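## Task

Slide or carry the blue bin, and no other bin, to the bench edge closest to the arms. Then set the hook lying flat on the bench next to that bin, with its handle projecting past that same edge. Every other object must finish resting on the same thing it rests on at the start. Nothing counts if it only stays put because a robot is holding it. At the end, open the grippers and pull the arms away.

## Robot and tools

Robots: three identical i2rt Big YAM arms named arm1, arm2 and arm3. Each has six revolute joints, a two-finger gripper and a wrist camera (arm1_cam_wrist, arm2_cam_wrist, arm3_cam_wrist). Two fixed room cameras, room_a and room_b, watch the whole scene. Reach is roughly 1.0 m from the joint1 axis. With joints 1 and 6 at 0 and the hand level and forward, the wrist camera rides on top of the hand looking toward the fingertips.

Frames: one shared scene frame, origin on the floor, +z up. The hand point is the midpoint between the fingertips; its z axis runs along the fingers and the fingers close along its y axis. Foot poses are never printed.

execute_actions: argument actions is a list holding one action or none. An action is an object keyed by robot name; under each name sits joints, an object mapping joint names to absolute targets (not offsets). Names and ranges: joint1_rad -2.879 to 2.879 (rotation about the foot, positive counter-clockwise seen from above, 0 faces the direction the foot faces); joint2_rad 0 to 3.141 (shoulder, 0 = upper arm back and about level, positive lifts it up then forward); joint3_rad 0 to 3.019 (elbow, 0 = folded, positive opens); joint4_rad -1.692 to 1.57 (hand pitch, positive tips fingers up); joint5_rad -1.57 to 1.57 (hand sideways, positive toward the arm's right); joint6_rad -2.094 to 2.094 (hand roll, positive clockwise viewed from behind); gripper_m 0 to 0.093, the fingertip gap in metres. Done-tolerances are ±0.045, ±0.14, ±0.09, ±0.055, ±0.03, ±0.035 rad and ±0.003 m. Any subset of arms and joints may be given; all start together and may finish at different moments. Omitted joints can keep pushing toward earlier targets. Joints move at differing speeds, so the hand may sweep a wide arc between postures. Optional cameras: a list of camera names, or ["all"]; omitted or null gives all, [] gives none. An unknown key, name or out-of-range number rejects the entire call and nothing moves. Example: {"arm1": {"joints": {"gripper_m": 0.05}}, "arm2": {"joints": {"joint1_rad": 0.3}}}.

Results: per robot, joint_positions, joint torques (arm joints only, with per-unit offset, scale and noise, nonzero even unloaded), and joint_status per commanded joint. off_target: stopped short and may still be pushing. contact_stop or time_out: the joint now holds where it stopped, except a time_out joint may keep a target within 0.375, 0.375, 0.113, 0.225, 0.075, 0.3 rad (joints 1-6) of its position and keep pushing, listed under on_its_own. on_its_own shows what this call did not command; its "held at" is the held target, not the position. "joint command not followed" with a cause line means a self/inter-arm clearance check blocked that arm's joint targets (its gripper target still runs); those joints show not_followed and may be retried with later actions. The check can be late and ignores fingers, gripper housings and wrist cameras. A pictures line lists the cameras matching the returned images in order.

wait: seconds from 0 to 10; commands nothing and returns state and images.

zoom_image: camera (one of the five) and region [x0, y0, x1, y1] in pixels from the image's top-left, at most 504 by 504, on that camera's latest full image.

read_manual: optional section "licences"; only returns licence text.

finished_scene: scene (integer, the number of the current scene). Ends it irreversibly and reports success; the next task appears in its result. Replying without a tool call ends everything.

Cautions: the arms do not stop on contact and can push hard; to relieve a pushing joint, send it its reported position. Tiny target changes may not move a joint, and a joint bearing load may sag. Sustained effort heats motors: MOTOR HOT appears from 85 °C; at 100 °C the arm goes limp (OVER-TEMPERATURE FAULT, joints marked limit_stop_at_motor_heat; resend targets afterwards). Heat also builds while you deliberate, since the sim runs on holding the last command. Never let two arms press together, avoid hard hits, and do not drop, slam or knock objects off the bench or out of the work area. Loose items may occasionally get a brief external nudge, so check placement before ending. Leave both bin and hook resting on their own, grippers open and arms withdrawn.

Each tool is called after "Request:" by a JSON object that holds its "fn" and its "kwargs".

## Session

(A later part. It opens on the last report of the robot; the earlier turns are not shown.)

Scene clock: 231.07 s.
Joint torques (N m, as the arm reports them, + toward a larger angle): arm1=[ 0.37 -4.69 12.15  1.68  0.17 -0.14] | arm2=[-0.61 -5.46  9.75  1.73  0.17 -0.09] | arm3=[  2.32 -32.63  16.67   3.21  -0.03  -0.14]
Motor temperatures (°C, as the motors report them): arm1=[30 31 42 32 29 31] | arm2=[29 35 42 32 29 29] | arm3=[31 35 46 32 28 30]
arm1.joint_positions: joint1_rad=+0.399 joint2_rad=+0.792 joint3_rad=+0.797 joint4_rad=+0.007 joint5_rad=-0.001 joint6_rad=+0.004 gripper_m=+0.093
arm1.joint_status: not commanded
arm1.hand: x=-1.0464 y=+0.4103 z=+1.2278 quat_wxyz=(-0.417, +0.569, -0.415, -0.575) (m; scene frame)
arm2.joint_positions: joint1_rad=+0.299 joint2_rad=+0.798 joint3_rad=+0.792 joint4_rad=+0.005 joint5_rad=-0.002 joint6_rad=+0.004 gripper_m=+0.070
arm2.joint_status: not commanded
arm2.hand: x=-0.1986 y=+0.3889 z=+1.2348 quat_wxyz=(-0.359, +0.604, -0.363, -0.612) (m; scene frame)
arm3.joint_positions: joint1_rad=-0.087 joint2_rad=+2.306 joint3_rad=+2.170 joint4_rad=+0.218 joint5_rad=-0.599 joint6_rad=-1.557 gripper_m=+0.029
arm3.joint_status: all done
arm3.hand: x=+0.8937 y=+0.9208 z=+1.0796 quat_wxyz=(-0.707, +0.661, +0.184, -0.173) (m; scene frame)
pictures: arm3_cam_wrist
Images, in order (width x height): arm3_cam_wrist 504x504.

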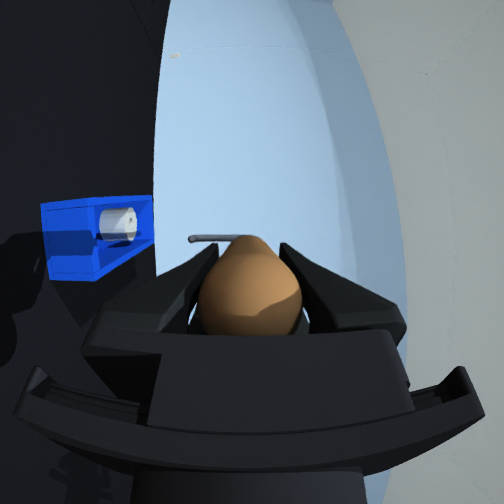

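Request:
{"fn": "execute_actions", "kwargs": {"actions": [{"arm3":{"joints":{"joint2_rad":2.42,"joint3_rad":2.24,"joint4_rad":0.29,"joint1_rad":-0.07}}}], "cameras": ["arm3_cam_wrist","room_a"]}}

Request:
{"fn": "zoom_image", "kwargs": {"camera": "room_a", "region": [0, 200, 200, 340]}}

Scene clock: 235.13 s.
Joint torques (N m, as the arm reports them, + toward a larger angle): arm1=[-0.02 -4.84 12.2   1.56  0.18 -0.15] | arm2=[-0.72 -5.3   9.77  1.7   0.15 -0.09] | arm3=[  2.56 -35.76  14.54   2.81  -0.05  -0.06]
Motor temperatures (°C, as the motors report them): arm1=[30 31 42 32 29 31] | arm2=[29 34 42 32 29 29] | arm3=[31 35 46 32 28 30]
arm1.joint_positions: joint1_rad=+0.399 joint2_rad=+0.792 joint3_rad=+0.797 joint4_rad=+0.007 joint5_rad=-0.001 joint6_rad=+0.004 gripper_m=+0.093
arm1.joint_status: not commanded
arm1.hand: x=-1.0464 y=+0.4103 z=+1.2278 quat_wxyz=(-0.417, +0.569, -0.415, -0.575) (m; scene frame)
arm2.joint_positions: joint1_rad=+0.299 joint2_rad=+0.798 joint3_rad=+0.792 joint4_rad=+0.005 joint5_rad=-0.002 joint6_rad=+0.004 gripper_m=+0.070
arm2.joint_status: not commanded
arm2.hand: x=-0.1986 y=+0.3889 z=+1.2348 quat_wxyz=(-0.359, +0.604, -0.363, -0.612) (m; scene frame)
arm3.joint_positions: joint1_rad=-0.083 joint2_rad=+2.497 joint3_rad=+2.172 joint4_rad=+0.267 joint5_rad=-0.600 joint6_rad=-1.564 gripper_m=+0.029
arm3.joint_status: all done
arm3.hand: x=+0.8924 y=+0.9421 z=+0.9169 quat_wxyz=(-0.660, +0.707, +0.171, -0.188) (m; scene frame)
pictures: arm3_cam_wrist, room_a
Images, in order (width x height): arm3_cam_wrist 504x504, room_a 504x504.

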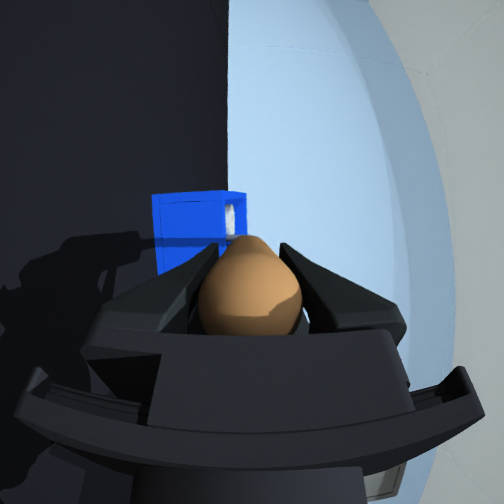

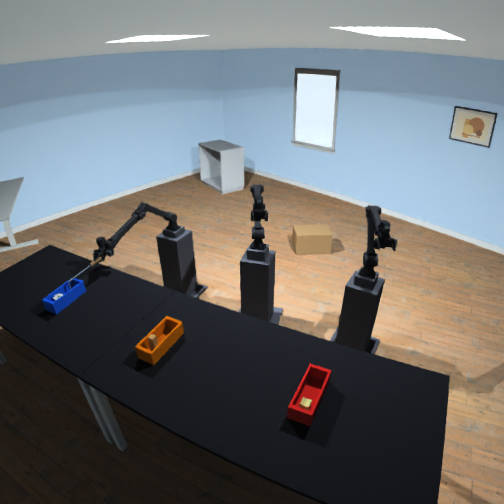

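Region (0, 200, 200, 340) of room_a's 504x504 image, scaled by 2.520, with more detail than that image has; it fills the top 353 rows of this view, and the rest is white.

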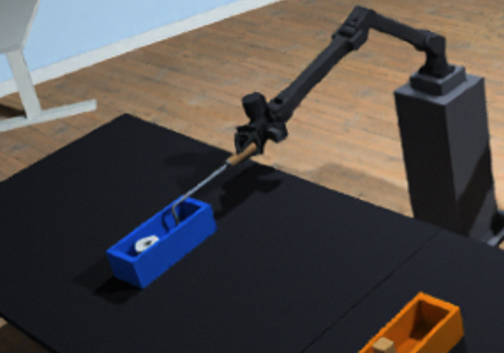

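Request:
{"fn": "execute_actions", "kwargs": {"actions": [{"arm3":{"joints":{"joint2_rad":2.39,"joint3_rad":1.96,"joint4_rad":0.42}}}], "cameras": []}}

Request:
{"fn": "execute_actions", "kwargs": {"actions": [{"arm3":{"joints":{"joint1_rad":-0.09,"joint2_rad":2.26,"joint3_rad":1.7,"joint4_rad":0.55,"joint5_rad":-0.61}}}], "cameras": []}}

Request:
{"fn": "execute_actions", "kwargs": {"actions": [{"arm3":{"joints":{"joint1_rad":-0.1,"joint2_rad":2.155,"joint3_rad":1.5,"joint4_rad":0.655,"joint5_rad":-0.62}}}], "cameras": ["room_a"]}}

Request:
{"fn": "zoom_image", "kwargs": {"camera": "room_a", "region": [0, 200, 200, 340]}}

Scene clock: 244.80 s.
Joint torques (N m, as the arm reports them, + toward a larger angle): arm1=[-0.38 -4.99 12.27  1.77  0.17 -0.13] | arm2=[-0.73 -5.31  9.78  1.76  0.16 -0.1 ] | arm3=[  2.41 -31.71   7.99   2.36  -0.07   0.19]
Motor temperatures (°C, as the motors report them): arm1=[30 31 42 32 29 31] | arm2=[29 34 42 32 29 29] | arm3=[31 36 46 32 28 30]
arm1.joint_positions: joint1_rad=+0.399 joint2_rad=+0.792 joint3_rad=+0.797 joint4_rad=+0.007 joint5_rad=-0.001 joint6_rad=+0.004 gripper_m=+0.093
arm1.joint_status: not commanded
arm1.hand: x=-1.0464 y=+0.4103 z=+1.2278 quat_wxyz=(-0.417, +0.569, -0.415, -0.575) (m; scene frame)
arm2.joint_positions: joint1_rad=+0.299 joint2_rad=+0.798 joint3_rad=+0.792 joint4_rad=+0.005 joint5_rad=-0.002 joint6_rad=+0.004 gripper_m=+0.070
arm2.joint_status: not commanded
arm2.hand: x=-0.1986 y=+0.3889 z=+1.2348 quat_wxyz=(-0.359, +0.604, -0.363, -0.612) (m; scene frame)
arm3.joint_positions: joint1_rad=-0.083 joint2_rad=+2.435 joint3_rad=+1.964 joint4_rad=+0.411 joint5_rad=-0.600 joint6_rad=-1.590 gripper_m=+0.029
arm3.joint_status: all done
arm3.hand: x=+0.8894 y=+0.9090 z=+0.8865 quat_wxyz=(-0.662, +0.705, +0.180, -0.180) (m; scene frame)
pictures: none
No camera images: the call's "cameras" was empty. Leave "cameras" out to get every camera's image.

Scene clock: 245.73 s.
Joint torques (N m, as the arm reports them, + toward a larger angle): arm1=[-0.32 -4.44 12.46  1.67  0.21 -0.17] | arm2=[-0.62 -5.28  9.76  1.72  0.16 -0.08] | arm3=[  1.05 -29.2    7.41   2.61  -0.18   0.15]
Motor temperatures (°C, as the motors report them): arm1=[30 31 42 32 29 31] | arm2=[29 34 42 32 29 29] | arm3=[31 36 46 32 28 30]
arm1.joint_positions: joint1_rad=+0.399 joint2_rad=+0.792 joint3_rad=+0.797 joint4_rad=+0.007 joint5_rad=-0.001 joint6_rad=+0.004 gripper_m=+0.093
arm1.joint_status: not commanded
arm1.hand: x=-1.0464 y=+0.4103 z=+1.2278 quat_wxyz=(-0.417, +0.569, -0.415, -0.575) (m; scene frame)
arm2.joint_positions: joint1_rad=+0.299 joint2_rad=+0.798 joint3_rad=+0.792 joint4_rad=+0.005 joint5_rad=-0.002 joint6_rad=+0.004 gripper_m=+0.070
arm2.joint_status: not commanded
arm2.hand: x=-0.1986 y=+0.3889 z=+1.2348 quat_wxyz=(-0.359, +0.604, -0.363, -0.612) (m; scene frame)
arm3.joint_positions: joint1_rad=-0.083 joint2_rad=+2.301 joint3_rad=+1.704 joint4_rad=+0.531 joint5_rad=-0.606 joint6_rad=-1.585 gripper_m=+0.029
arm3.joint_status: all done
arm3.hand: x=+0.8839 y=+0.8551 z=+0.8868 quat_wxyz=(-0.659, +0.707, +0.180, -0.185) (m; scene frame)
pictures: none
No camera images: the call's "cameras" was empty. Leave "cameras" out to get every camera's image.

Scene clock: 246.60 s.
Joint torques (N m, as the arm reports them, + toward a larger angle): arm1=[-0.45 -4.79 12.28  1.61  0.19 -0.14] | arm2=[-0.63 -5.28  9.73  1.73  0.17 -0.09] | arm3=[  0.6  -27.33   7.07   2.99  -0.19   0.14]
Motor temperatures (°C, as the motors report them): arm1=[30 31 42 32 29 31] | arm2=[29 34 42 32 29 29] | arm3=[31 36 45 32 28 30]
arm1.joint_positions: joint1_rad=+0.399 joint2_rad=+0.792 joint3_rad=+0.797 joint4_rad=+0.007 joint5_rad=-0.001 joint6_rad=+0.004 gripper_m=+0.093
arm1.joint_status: not commanded
arm1.hand: x=-1.0464 y=+0.4103 z=+1.2278 quat_wxyz=(-0.417, +0.569, -0.415, -0.575) (m; scene frame)
arm2.joint_positions: joint1_rad=+0.299 joint2_rad=+0.798 joint3_rad=+0.792 joint4_rad=+0.005 joint5_rad=-0.002 joint6_rad=+0.004 gripper_m=+0.070
arm2.joint_status: not commanded
arm2.hand: x=-0.1986 y=+0.3889 z=+1.2348 quat_wxyz=(-0.359, +0.604, -0.363, -0.612) (m; scene frame)
arm3.joint_positions: joint1_rad=-0.087 joint2_rad=+2.198 joint3_rad=+1.501 joint4_rad=+0.630 joint5_rad=-0.616 joint6_rad=-1.584 gripper_m=+0.029
arm3.joint_status: all done
arm3.hand: x=+0.8817 y=+0.8056 z=+0.8865 quat_wxyz=(-0.658, +0.706, +0.181, -0.187) (m; scene frame)
pictures: room_a
Images, in order (width x height): room_a 504x504.

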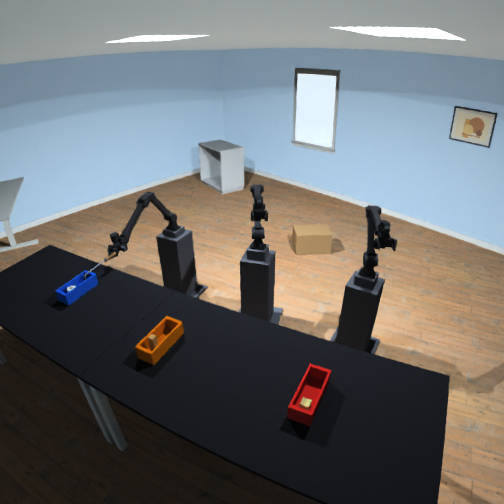

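Region (0, 200, 200, 340) of room_a's 504x504 image, scaled by 2.520, with more detail than that image has; it fills the top 353 rows of this view, and the rest is white.

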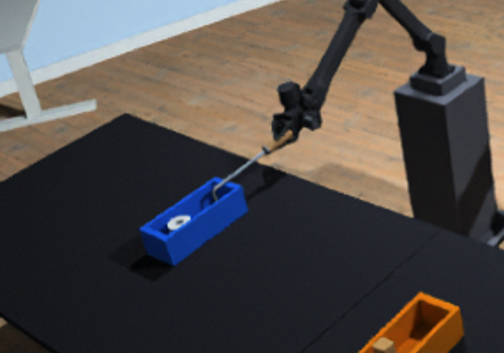

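Request:
{"fn": "execute_actions", "kwargs": {"actions": [{"arm3":{"joints":{"joint1_rad":-0.115,"joint2_rad":2.055,"joint3_rad":1.29,"joint4_rad":0.755,"joint5_rad":-0.63}}}], "cameras": []}}

Request:
{"fn": "execute_actions", "kwargs": {"actions": [{"arm3":{"joints":{"joint1_rad":-0.125,"joint2_rad":1.96,"joint3_rad":1.105,"joint4_rad":0.845,"joint5_rad":-0.637}}}], "cameras": []}}

Request:
{"fn": "execute_actions", "kwargs": {"actions": [{"arm3":{"joints":{"joint1_rad":-0.14,"joint2_rad":1.875,"joint3_rad":0.93,"joint4_rad":0.93,"joint5_rad":-0.65}}}], "cameras": ["room_a","room_b","arm3_cam_wrist"]}}

Request:
{"fn": "zoom_image", "kwargs": {"camera": "room_a", "region": [40, 200, 200, 320]}}

Scene clock: 256.43 s.
Joint torques (N m, as the arm reports them, + toward a larger angle): arm1=[ 0.04 -5.03 12.17  1.63  0.17 -0.15] | arm2=[-0.72 -5.34  9.76  1.72  0.16 -0.09] | arm3=[  0.4  -24.66   6.51   2.84  -0.14   0.11]
Motor temperatures (°C, as the motors report them): arm1=[30 31 42 32 29 31] | arm2=[29 34 42 32 29 29] | arm3=[31 36 43 32 28 30]
arm1.joint_positions: joint1_rad=+0.399 joint2_rad=+0.792 joint3_rad=+0.797 joint4_rad=+0.007 joint5_rad=-0.001 joint6_rad=+0.004 gripper_m=+0.093
arm1.joint_status: not commanded
arm1.hand: x=-1.0464 y=+0.4103 z=+1.2278 quat_wxyz=(-0.417, +0.569, -0.415, -0.575) (m; scene frame)
arm2.joint_positions: joint1_rad=+0.299 joint2_rad=+0.798 joint3_rad=+0.792 joint4_rad=+0.005 joint5_rad=-0.002 joint6_rad=+0.004 gripper_m=+0.070
arm2.joint_status: not commanded
arm2.hand: x=-0.1986 y=+0.3889 z=+1.2348 quat_wxyz=(-0.359, +0.604, -0.363, -0.612) (m; scene frame)
arm3.joint_positions: joint1_rad=-0.103 joint2_rad=+2.093 joint3_rad=+1.292 joint4_rad=+0.732 joint5_rad=-0.627 joint6_rad=-1.581 gripper_m=+0.029
arm3.joint_status: all done
arm3.hand: x=+0.8874 y=+0.7489 z=+0.8855 quat_wxyz=(-0.658, +0.708, +0.178, -0.187) (m; scene frame)
pictures: none
No camera images: the call's "cameras" was empty. Leave "cameras" out to get every camera's image.

Scene clock: 257.27 s.
Joint torques (N m, as the arm reports them, + toward a larger angle): arm1=[-0.49 -5.34 12.23  1.64  0.15 -0.16] | arm2=[-0.59 -5.33  9.75  1.73  0.16 -0.09] | arm3=[  0.27 -22.44   6.11   3.03  -0.17   0.09]
Motor temperatures (°C, as the motors report them): arm1=[30 31 42 32 29 31] | arm2=[29 34 42 32 29 29] | arm3=[31 36 43 32 28 30]
arm1.joint_positions: joint1_rad=+0.399 joint2_rad=+0.792 joint3_rad=+0.797 joint4_rad=+0.007 joint5_rad=-0.001 joint6_rad=+0.004 gripper_m=+0.093
arm1.joint_status: not commanded
arm1.hand: x=-1.0464 y=+0.4103 z=+1.2278 quat_wxyz=(-0.417, +0.569, -0.415, -0.575) (m; scene frame)
arm2.joint_positions: joint1_rad=+0.299 joint2_rad=+0.798 joint3_rad=+0.792 joint4_rad=+0.005 joint5_rad=-0.002 joint6_rad=+0.004 gripper_m=+0.070
arm2.joint_status: not commanded
arm2.hand: x=-0.1986 y=+0.3889 z=+1.2348 quat_wxyz=(-0.359, +0.604, -0.363, -0.612) (m; scene frame)
arm3.joint_positions: joint1_rad=-0.112 joint2_rad=+1.996 joint3_rad=+1.105 joint4_rad=+0.819 joint5_rad=-0.633 joint6_rad=-1.580 gripper_m=+0.029
arm3.joint_status: all done
arm3.hand: x=+0.8868 y=+0.6933 z=+0.8849 quat_wxyz=(-0.657, +0.709, +0.176, -0.187) (m; scene frame)
pictures: none
No camera images: the call's "cameras" was empty. Leave "cameras" out to get every camera's image.

Scene clock: 258.10 s.
Joint torques (N m, as the arm reports them, + toward a larger angle): arm1=[-0.22 -4.57 12.25  1.71  0.24 -0.16] | arm2=[-0.67 -5.3   9.73  1.76  0.17 -0.1 ] | arm3=[  0.54 -20.01   5.44   3.03  -0.17   0.07]
Motor temperatures (°C, as the motors report them): arm1=[30 31 42 32 29 31] | arm2=[29 34 42 32 29 29] | arm3=[31 36 43 32 28 30]
arm1.joint_positions: joint1_rad=+0.399 joint2_rad=+0.792 joint3_rad=+0.797 joint4_rad=+0.007 joint5_rad=-0.001 joint6_rad=+0.004 gripper_m=+0.093
arm1.joint_status: not commanded
arm1.hand: x=-1.0464 y=+0.4103 z=+1.2278 quat_wxyz=(-0.417, +0.569, -0.415, -0.575) (m; scene frame)
arm2.joint_positions: joint1_rad=+0.299 joint2_rad=+0.798 joint3_rad=+0.792 joint4_rad=+0.005 joint5_rad=-0.002 joint6_rad=+0.004 gripper_m=+0.070
arm2.joint_status: not commanded
arm2.hand: x=-0.1986 y=+0.3889 z=+1.2348 quat_wxyz=(-0.359, +0.604, -0.363, -0.612) (m; scene frame)
arm3.joint_positions: joint1_rad=-0.128 joint2_rad=+1.907 joint3_rad=+0.930 joint4_rad=+0.904 joint5_rad=-0.646 joint6_rad=-1.578 gripper_m=+0.029
arm3.joint_status: all done
arm3.hand: x=+0.8891 y=+0.6376 z=+0.8837 quat_wxyz=(-0.657, +0.710, +0.174, -0.187) (m; scene frame)
pictures: arm3_cam_wrist, room_a, room_b
Images, in order (width x height): arm3_cam_wrist 504x504, room_a 504x504, room_b 504x504.

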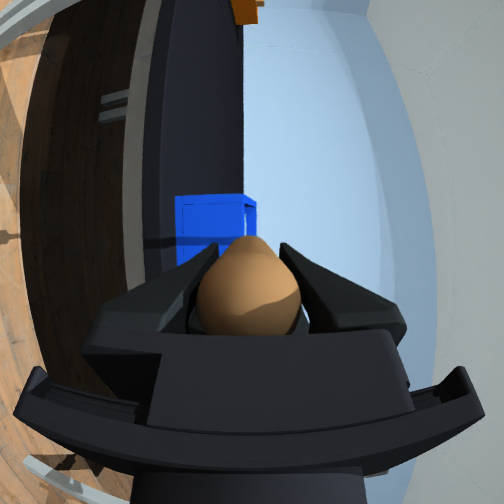

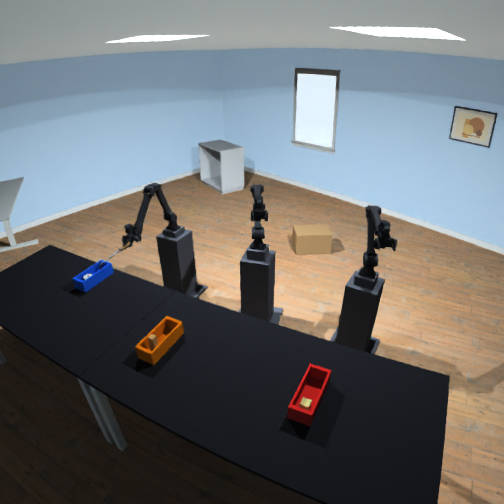

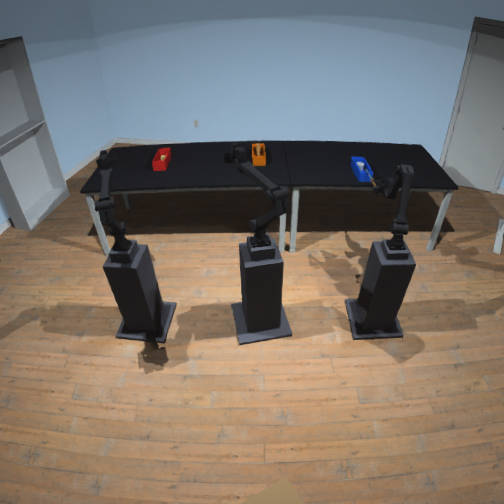

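Region (40, 200, 200, 320) of room_a's 504x504 image, scaled by 3.150, with more detail than that image has; it fills the top 378 rows of this view, and the rest is white.

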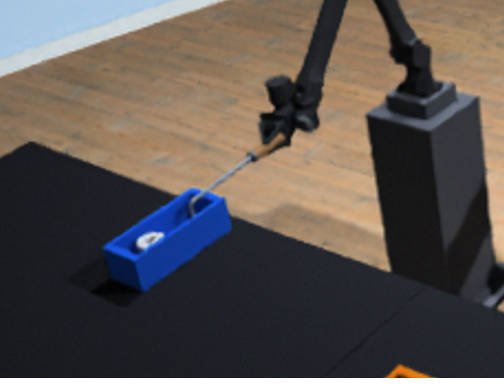

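Request:
{"fn": "execute_actions", "kwargs": {"actions": [{"arm3":{"joints":{"joint1_rad":-0.155,"joint2_rad":1.795,"joint3_rad":0.775,"joint4_rad":1.0,"joint5_rad":-0.666}}}], "cameras": ["room_b","arm3_cam_wrist"]}}

Request:
{"fn": "zoom_image", "kwargs": {"camera": "arm3_cam_wrist", "region": [100, 150, 300, 300]}}

Request:
{"fn": "zoom_image", "kwargs": {"camera": "room_b", "region": [320, 140, 420, 210]}}

Scene clock: 265.13 s.
Joint torques (N m, as the arm reports them, + toward a larger angle): arm1=[-0.14 -4.62 12.15  1.87  0.22 -0.19] | arm2=[-0.7  -5.36  9.72  1.7   0.16 -0.09] | arm3=[  0.57 -17.69   5.14   2.98  -0.19   0.08]
Motor temperatures (°C, as the motors report them): arm1=[30 30 42 32 29 31] | arm2=[29 34 42 32 29 29] | arm3=[31 35 41 32 28 30]
arm1.joint_positions: joint1_rad=+0.399 joint2_rad=+0.792 joint3_rad=+0.797 joint4_rad=+0.007 joint5_rad=-0.001 joint6_rad=+0.004 gripper_m=+0.093
arm1.joint_status: not commanded
arm1.hand: x=-1.0464 y=+0.4103 z=+1.2278 quat_wxyz=(-0.417, +0.569, -0.415, -0.575) (m; scene frame)
arm2.joint_positions: joint1_rad=+0.299 joint2_rad=+0.798 joint3_rad=+0.792 joint4_rad=+0.005 joint5_rad=-0.002 joint6_rad=+0.004 gripper_m=+0.070
arm2.joint_status: not commanded
arm2.hand: x=-0.1986 y=+0.3889 z=+1.2348 quat_wxyz=(-0.359, +0.604, -0.363, -0.612) (m; scene frame)
arm3.joint_positions: joint1_rad=-0.143 joint2_rad=+1.824 joint3_rad=+0.774 joint4_rad=+0.973 joint5_rad=-0.662 joint6_rad=-1.578 gripper_m=+0.029
arm3.joint_status: all done
arm3.hand: x=+0.8885 y=+0.5848 z=+0.8831 quat_wxyz=(-0.655, +0.711, +0.173, -0.188) (m; scene frame)
pictures: arm3_cam_wrist, room_b
Images, in order (width x height): arm3_cam_wrist 504x504, room_b 504x504.

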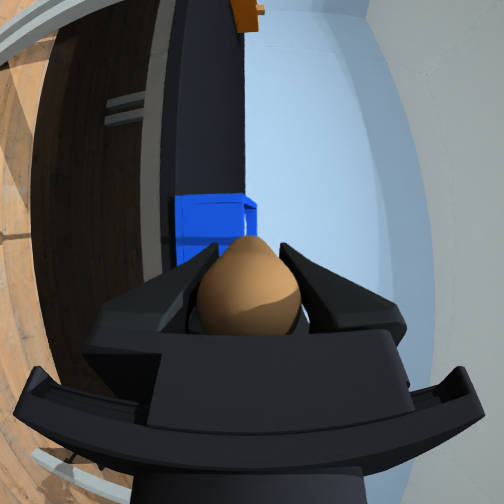

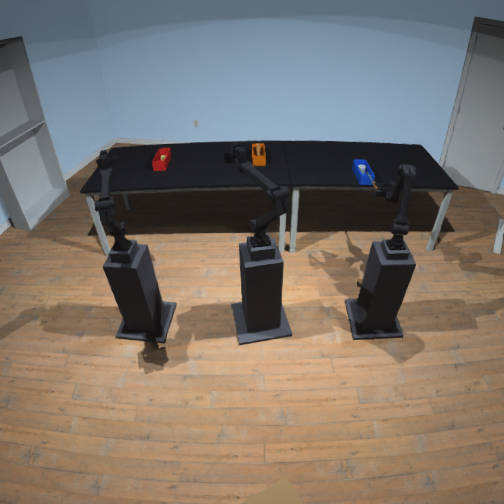

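Region (100, 150, 300, 300) of arm3_cam_wrist's 504x504 image, scaled by 2.520, with more detail than that image has; it fills the top 378 rows of this view, and the rest is white.

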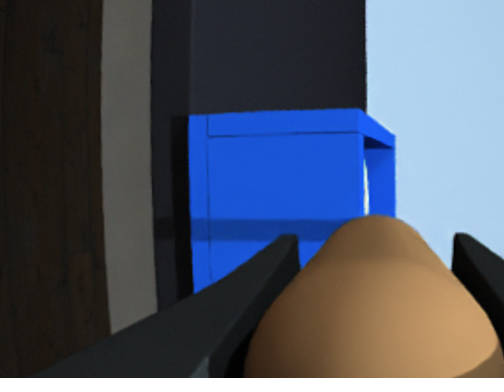

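Region (320, 140, 420, 210) of room_b's 504x504 image, scaled by 5.040, with more detail than that image has; it fills the top 353 rows of this view, and the rest is white.

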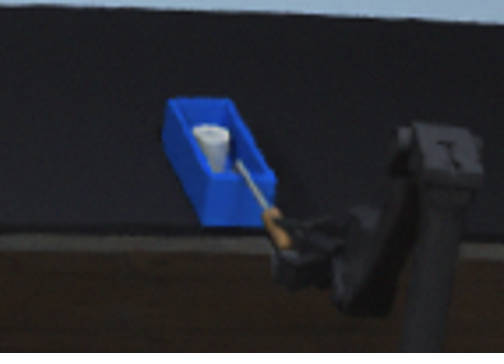

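Request:
{"fn": "execute_actions", "kwargs": {"actions": [{"arm3":{"joints":{"joint3_rad":1.08}}}], "cameras": ["room_a","arm3_cam_wrist"]}}

Scene clock: 269.70 s.
Joint torques (N m, as the arm reports them, + toward a larger angle): arm1=[-0.17 -4.86 12.31  1.65  0.16 -0.12] | arm2=[-0.87 -5.27  9.74  1.74  0.16 -0.08] | arm3=[  0.43 -20.32  10.97   3.14   0.06  -0.08]
Motor temperatures (°C, as the motors report them): arm1=[30 30 42 32 29 31] | arm2=[29 34 42 32 29 29] | arm3=[31 35 41 32 28 30]
arm1.joint_positions: joint1_rad=+0.399 joint2_rad=+0.792 joint3_rad=+0.797 joint4_rad=+0.007 joint5_rad=-0.001 joint6_rad=+0.004 gripper_m=+0.093
arm1.joint_status: not commanded
arm1.hand: x=-1.0464 y=+0.4103 z=+1.2278 quat_wxyz=(-0.417, +0.569, -0.415, -0.575) (m; scene frame)
arm2.joint_positions: joint1_rad=+0.299 joint2_rad=+0.798 joint3_rad=+0.792 joint4_rad=+0.005 joint5_rad=-0.002 joint6_rad=+0.004 gripper_m=+0.070
arm2.joint_status: not commanded
arm2.hand: x=-0.1986 y=+0.3889 z=+1.2348 quat_wxyz=(-0.359, +0.604, -0.363, -0.612) (m; scene frame)
arm3.joint_positions: joint1_rad=-0.143 joint2_rad=+1.832 joint3_rad=+1.028 joint4_rad=+0.969 joint5_rad=-0.667 joint6_rad=-1.562 gripper_m=+0.029
arm3.joint_status: all done
arm3.hand: x=+0.8982 y=+0.6600 z=+0.9881 quat_wxyz=(-0.731, +0.632, +0.203, -0.162) (m; scene frame)
pictures: arm3_cam_wrist, room_a
Images, in order (width x height): arm3_cam_wrist 504x504, room_a 504x504.

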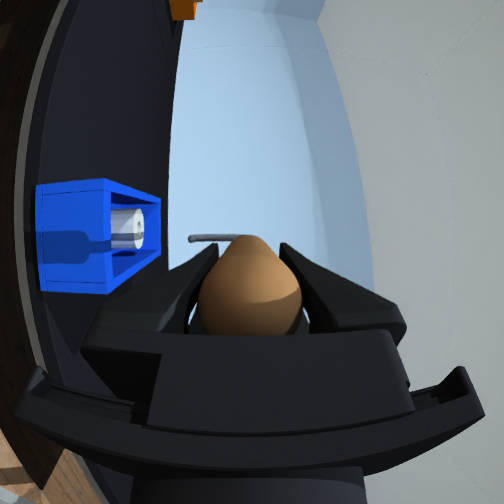

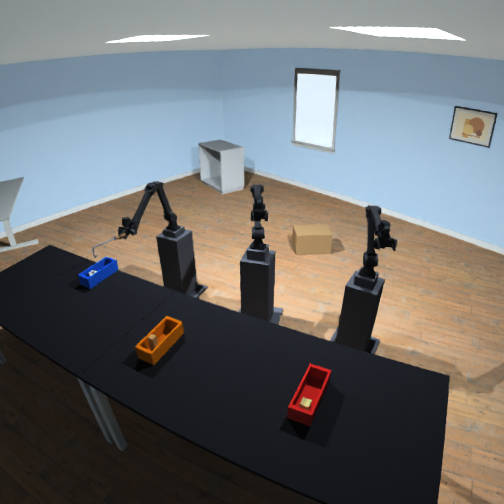

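Request:
{"fn": "execute_actions", "kwargs": {"actions": [{"arm3":{"joints":{"joint1_rad":0.345,"joint2_rad":1.95,"joint3_rad":1.51,"joint4_rad":0.94,"joint5_rad":-0.1,"joint6_rad":-0.8}}}], "cameras": ["room_a"]}}

Request:
{"fn": "execute_actions", "kwargs": {"actions": [{"arm3":{"joints":{"joint2_rad":2.13,"joint5_rad":0.33,"joint6_rad":0.0}}}], "cameras": ["room_a","arm3_cam_wrist"]}}

Scene clock: 281.60 s.
Joint torques (N m, as the arm reports them, + toward a larger angle): arm1=[-0.11 -4.73 12.18  1.84  0.15 -0.2 ] | arm2=[-0.61 -5.33  9.75  1.74  0.16 -0.1 ] | arm3=[  1.74 -25.35  14.05   3.49  -0.1   -0.11]
Motor temperatures (°C, as the motors report them): arm1=[30 30 42 32 29 31] | arm2=[29 34 42 32 29 29] | arm3=[31 35 42 32 28 30]
arm1.joint_positions: joint1_rad=+0.399 joint2_rad=+0.792 joint3_rad=+0.797 joint4_rad=+0.007 joint5_rad=-0.001 joint6_rad=+0.004 gripper_m=+0.093
arm1.joint_status: not commanded
arm1.hand: x=-1.0464 y=+0.4103 z=+1.2278 quat_wxyz=(-0.417, +0.569, -0.415, -0.575) (m; scene frame)
arm2.joint_positions: joint1_rad=+0.299 joint2_rad=+0.798 joint3_rad=+0.792 joint4_rad=+0.005 joint5_rad=-0.002 joint6_rad=+0.004 gripper_m=+0.070
arm2.joint_status: not commanded
arm2.hand: x=-0.1986 y=+0.3889 z=+1.2348 quat_wxyz=(-0.359, +0.604, -0.363, -0.612) (m; scene frame)
arm3.joint_positions: joint1_rad=+0.340 joint2_rad=+1.994 joint3_rad=+1.437 joint4_rad=+0.903 joint5_rad=-0.098 joint6_rad=-0.786 gripper_m=+0.029
arm3.joint_status: all done
arm3.hand: x=+0.6293 y=+0.7398 z=+1.0768 quat_wxyz=(-0.675, +0.573, -0.089, -0.457) (m; scene frame)
pictures: room_a
Images, in order (width x height): room_a 504x504.

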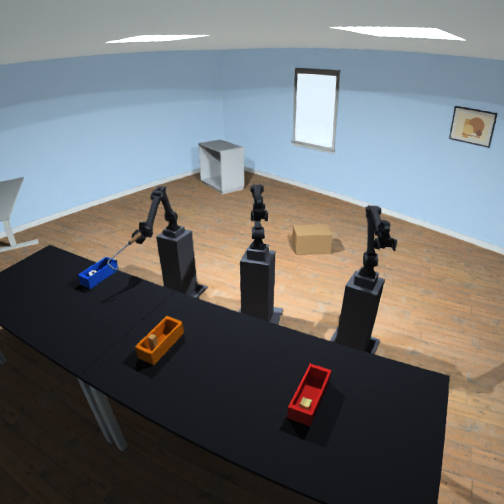

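Scene clock: 283.33 s.
Joint torques (N m, as the arm reports them, + toward a larger angle): arm1=[-0.48 -4.49 12.2   1.49  0.21 -0.2 ] | arm2=[-0.61 -5.43  9.73  1.73  0.16 -0.1 ] | arm3=[  1.61 -27.52  12.4    3.04  -0.11   0.15]
Motor temperatures (°C, as the motors report them): arm1=[30 30 42 32 29 31] | arm2=[29 34 42 32 29 29] | arm3=[31 35 43 32 28 30]
arm1.joint_positions: joint1_rad=+0.399 joint2_rad=+0.792 joint3_rad=+0.797 joint4_rad=+0.007 joint5_rad=-0.001 joint6_rad=+0.004 gripper_m=+0.093
arm1.joint_status: not commanded
arm1.hand: x=-1.0464 y=+0.4103 z=+1.2278 quat_wxyz=(-0.417, +0.569, -0.415, -0.575) (m; scene frame)
arm2.joint_positions: joint1_rad=+0.299 joint2_rad=+0.798 joint3_rad=+0.792 joint4_rad=+0.005 joint5_rad=-0.002 joint6_rad=+0.004 gripper_m=+0.070
arm2.joint_status: not commanded
arm2.hand: x=-0.1986 y=+0.3889 z=+1.2348 quat_wxyz=(-0.359, +0.604, -0.363, -0.612) (m; scene frame)
arm3.joint_positions: joint1_rad=+0.340 joint2_rad=+2.182 joint3_rad=+1.448 joint4_rad=+0.912 joint5_rad=+0.332 joint6_rad=-0.014 gripper_m=+0.029
arm3.joint_status: all done
arm3.hand: x=+0.6930 y=+0.7787 z=+0.9356 quat_wxyz=(-0.527, +0.450, -0.468, -0.549) (m; scene frame)
pictures: arm3_cam_wrist, room_a
Images, in order (width x height): arm3_cam_wrist 504x504, room_a 504x504.

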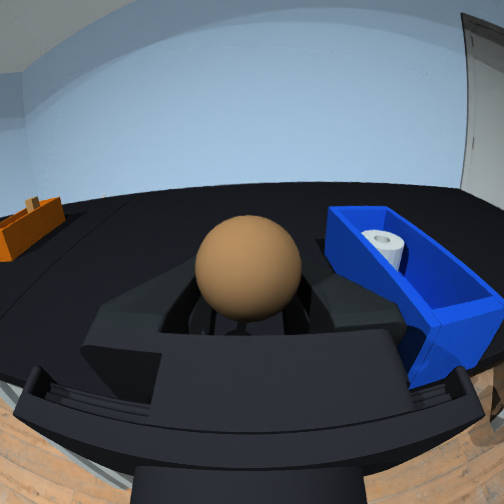

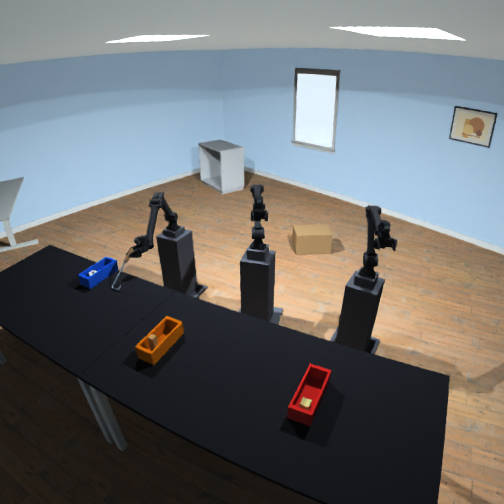

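Tip on table; lower.

Request:
{"fn": "execute_actions", "kwargs": {"actions": [{"arm3":{"joints":{"joint2_rad":2.31}}}], "cameras": ["arm3_cam_wrist"]}}

Scene clock: 290.53 s.
Joint torques (N m, as the arm reports them, + toward a larger angle): arm1=[-0.35 -4.19 12.15  1.78  0.19 -0.18] | arm2=[-0.53 -5.21  9.71  1.77  0.16 -0.09] | arm3=[  1.86 -27.09   9.91   2.45  -0.05   0.09]
Motor temperatures (°C, as the motors report them): arm1=[30 30 42 32 29 31] | arm2=[29 34 42 32 29 29] | arm3=[31 35 43 32 28 30]
arm1.joint_positions: joint1_rad=+0.399 joint2_rad=+0.792 joint3_rad=+0.797 joint4_rad=+0.007 joint5_rad=-0.001 joint6_rad=+0.004 gripper_m=+0.093
arm1.joint_status: not commanded
arm1.hand: x=-1.0464 y=+0.4103 z=+1.2278 quat_wxyz=(-0.417, +0.569, -0.415, -0.575) (m; scene frame)
arm2.joint_positions: joint1_rad=+0.299 joint2_rad=+0.798 joint3_rad=+0.792 joint4_rad=+0.005 joint5_rad=-0.002 joint6_rad=+0.004 gripper_m=+0.070
arm2.joint_status: not commanded
arm2.hand: x=-0.1986 y=+0.3889 z=+1.2348 quat_wxyz=(-0.359, +0.604, -0.363, -0.612) (m; scene frame)
arm3.joint_positions: joint1_rad=+0.340 joint2_rad=+2.348 joint3_rad=+1.468 joint4_rad=+0.928 joint5_rad=+0.330 joint6_rad=-0.008 gripper_m=+0.029
arm3.joint_status: all done
arm3.hand: x=+0.6918 y=+0.7818 z=+0.8182 quat_wxyz=(-0.507, +0.491, -0.490, -0.512) (m; scene frame)
pictures: arm3_cam_wrist
Images, in order (width x height): arm3_cam_wrist 504x504.

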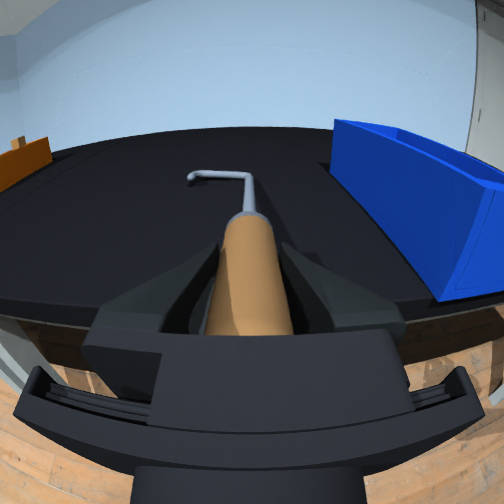

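Request:
{"fn": "execute_actions", "kwargs": {"actions": [{"arm3":{"joints":{"joint3_rad":1.425}}}], "cameras": []}}

Request:
{"fn": "execute_actions", "kwargs": {"actions": [{"arm3":{"joints":{"gripper_m":0.065}}}], "cameras": ["arm3_cam_wrist"]}}

Request:
{"fn": "execute_actions", "kwargs": {"actions": [{"arm3":{"joints":{"joint2_rad":1.6}}}]}}

Scene clock: 295.40 s.
Joint torques (N m, as the arm reports them, + toward a larger angle): arm1=[-0.07 -4.91 12.33  1.6   0.2  -0.14] | arm2=[-0.71 -5.41  9.72  1.75  0.16 -0.09] | arm3=[  1.72 -26.01   6.     2.59  -0.01   0.09]
Motor temperatures (°C, as the motors report them): arm1=[30 30 42 32 29 31] | arm2=[29 34 42 32 29 29] | arm3=[31 35 43 32 28 30]
arm1.joint_positions: joint1_rad=+0.399 joint2_rad=+0.792 joint3_rad=+0.797 joint4_rad=+0.007 joint5_rad=-0.001 joint6_rad=+0.004 gripper_m=+0.093
arm1.joint_status: not commanded
arm1.hand: x=-1.0464 y=+0.4103 z=+1.2278 quat_wxyz=(-0.417, +0.569, -0.415, -0.575) (m; scene frame)
arm2.joint_positions: joint1_rad=+0.299 joint2_rad=+0.798 joint3_rad=+0.792 joint4_rad=+0.005 joint5_rad=-0.002 joint6_rad=+0.004 gripper_m=+0.070
arm2.joint_status: not commanded
arm2.hand: x=-0.1986 y=+0.3889 z=+1.2348 quat_wxyz=(-0.359, +0.604, -0.363, -0.612) (m; scene frame)
arm3.joint_positions: joint1_rad=+0.340 joint2_rad=+2.342 joint3_rad=+1.426 joint4_rad=+0.928 joint5_rad=+0.330 joint6_rad=-0.008 gripper_m=+0.029
arm3.joint_status: all done
arm3.hand: x=+0.6957 y=+0.7706 z=+0.8027 quat_wxyz=(-0.501, +0.503, -0.495, -0.500) (m; scene frame)
pictures: none
No camera images: the call's "cameras" was empty. Leave "cameras" out to get every camera's image.

Scene clock: 296.03 s.
Joint torques (N m, as the arm reports them, + toward a larger angle): arm1=[-0.26 -4.9  12.12  1.57  0.19 -0.17] | arm2=[-0.7  -5.4   9.75  1.72  0.17 -0.1 ] | arm3=[  1.69 -26.18   5.97   2.52  -0.03   0.08]
Motor temperatures (°C, as the motors report them): arm1=[30 30 42 32 29 31] | arm2=[29 34 42 32 29 29] | arm3=[31 35 43 32 28 30]
arm1.joint_positions: joint1_rad=+0.399 joint2_rad=+0.792 joint3_rad=+0.797 joint4_rad=+0.007 joint5_rad=-0.001 joint6_rad=+0.004 gripper_m=+0.093
arm1.joint_status: not commanded
arm1.hand: x=-1.0464 y=+0.4103 z=+1.2278 quat_wxyz=(-0.417, +0.569, -0.415, -0.575) (m; scene frame)
arm2.joint_positions: joint1_rad=+0.299 joint2_rad=+0.798 joint3_rad=+0.792 joint4_rad=+0.005 joint5_rad=-0.002 joint6_rad=+0.004 gripper_m=+0.070
arm2.joint_status: not commanded
arm2.hand: x=-0.1986 y=+0.3889 z=+1.2348 quat_wxyz=(-0.359, +0.604, -0.363, -0.612) (m; scene frame)
arm3.joint_positions: joint1_rad=+0.340 joint2_rad=+2.341 joint3_rad=+1.426 joint4_rad=+0.928 joint5_rad=+0.330 joint6_rad=-0.007 gripper_m=+0.065
arm3.joint_status: all done
arm3.hand: x=+0.6957 y=+0.7706 z=+0.8035 quat_wxyz=(-0.501, +0.503, -0.495, -0.501) (m; scene frame)
pictures: arm3_cam_wrist
Images, in order (width x height): arm3_cam_wrist 504x504.

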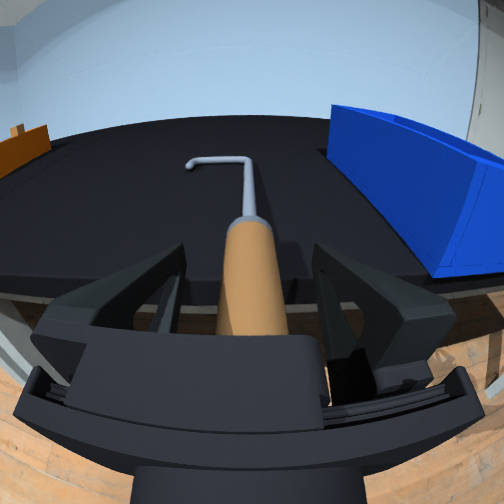

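Scene clock: 297.77 s.
Joint torques (N m, as the arm reports them, + toward a larger angle): arm1=[-0.65 -4.83 12.23  1.6   0.19 -0.21] | arm2=[-0.62 -5.3   9.75  1.72  0.16 -0.09] | arm3=[  1.67 -18.22   9.51   1.28  -0.15   0.05]
Motor temperatures (°C, as the motors report them): arm1=[30 30 42 32 29 31] | arm2=[29 34 42 32 29 29] | arm3=[31 35 42 32 28 30]
arm1.joint_positions: joint1_rad=+0.399 joint2_rad=+0.792 joint3_rad=+0.797 joint4_rad=+0.007 joint5_rad=-0.001 joint6_rad=+0.004 gripper_m=+0.093
arm1.joint_status: not commanded
arm1.hand: x=-1.0464 y=+0.4103 z=+1.2278 quat_wxyz=(-0.417, +0.569, -0.415, -0.575) (m; scene frame)
arm2.joint_positions: joint1_rad=+0.299 joint2_rad=+0.798 joint3_rad=+0.792 joint4_rad=+0.005 joint5_rad=-0.002 joint6_rad=+0.004 gripper_m=+0.070
arm2.joint_status: not commanded
arm2.hand: x=-0.1986 y=+0.3889 z=+1.2348 quat_wxyz=(-0.359, +0.604, -0.363, -0.612) (m; scene frame)
arm3.joint_positions: joint1_rad=+0.340 joint2_rad=+1.618 joint3_rad=+1.415 joint4_rad=+0.943 joint5_rad=+0.330 joint6_rad=-0.007 gripper_m=+0.065
arm3.joint_status: all done
arm3.hand: x=+0.7421 y=+0.6362 z=+1.3377 quat_wxyz=(-0.578, +0.243, -0.354, -0.694) (m; scene frame)
pictures: arm1_cam_wrist, arm2_cam_wrist, arm3_cam_wrist, room_a, room_b
Images, in order (width x height): arm1_cam_wrist 504x504, arm2_cam_wrist 504x504, arm3_cam_wrist 504x504, room_a 504x504, room_b 504x504.

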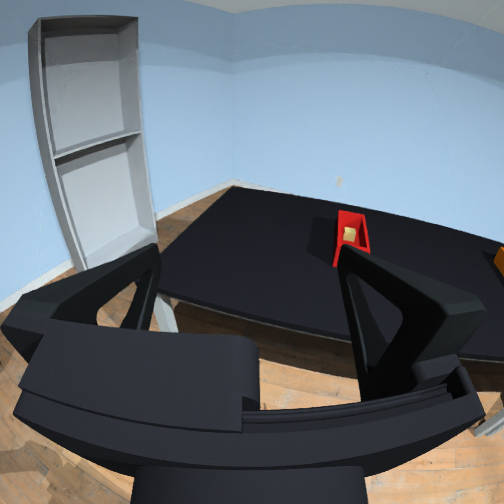

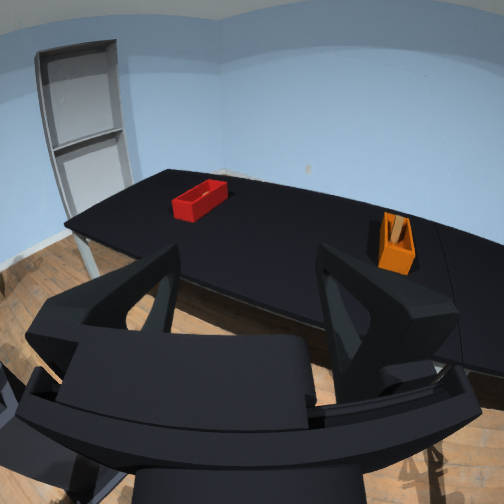

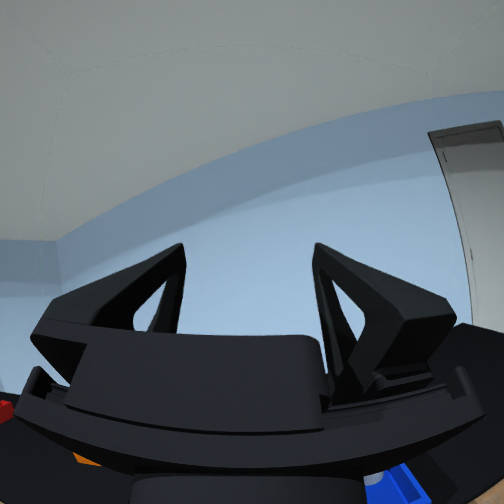

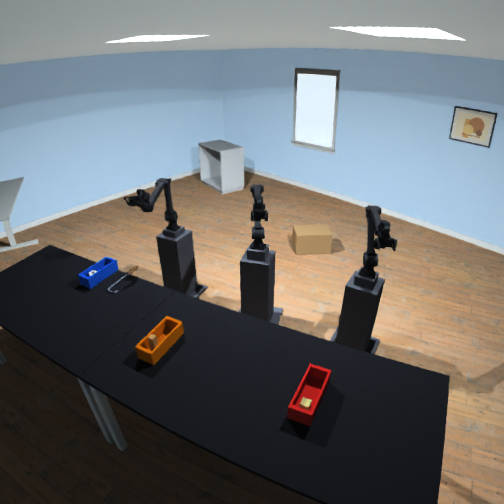

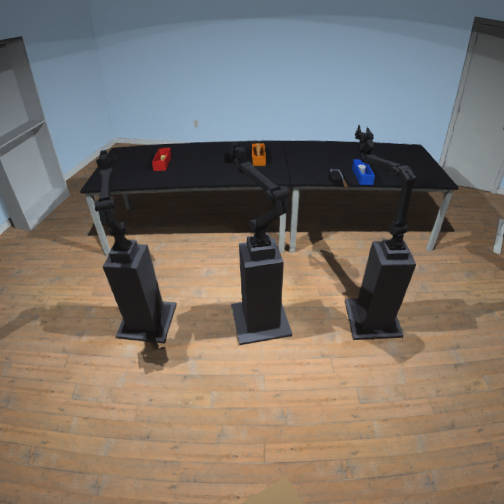

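Request:
{"fn": "finished_scene", "kwargs": {"scene": 2}}

The scene is finished: the task was done.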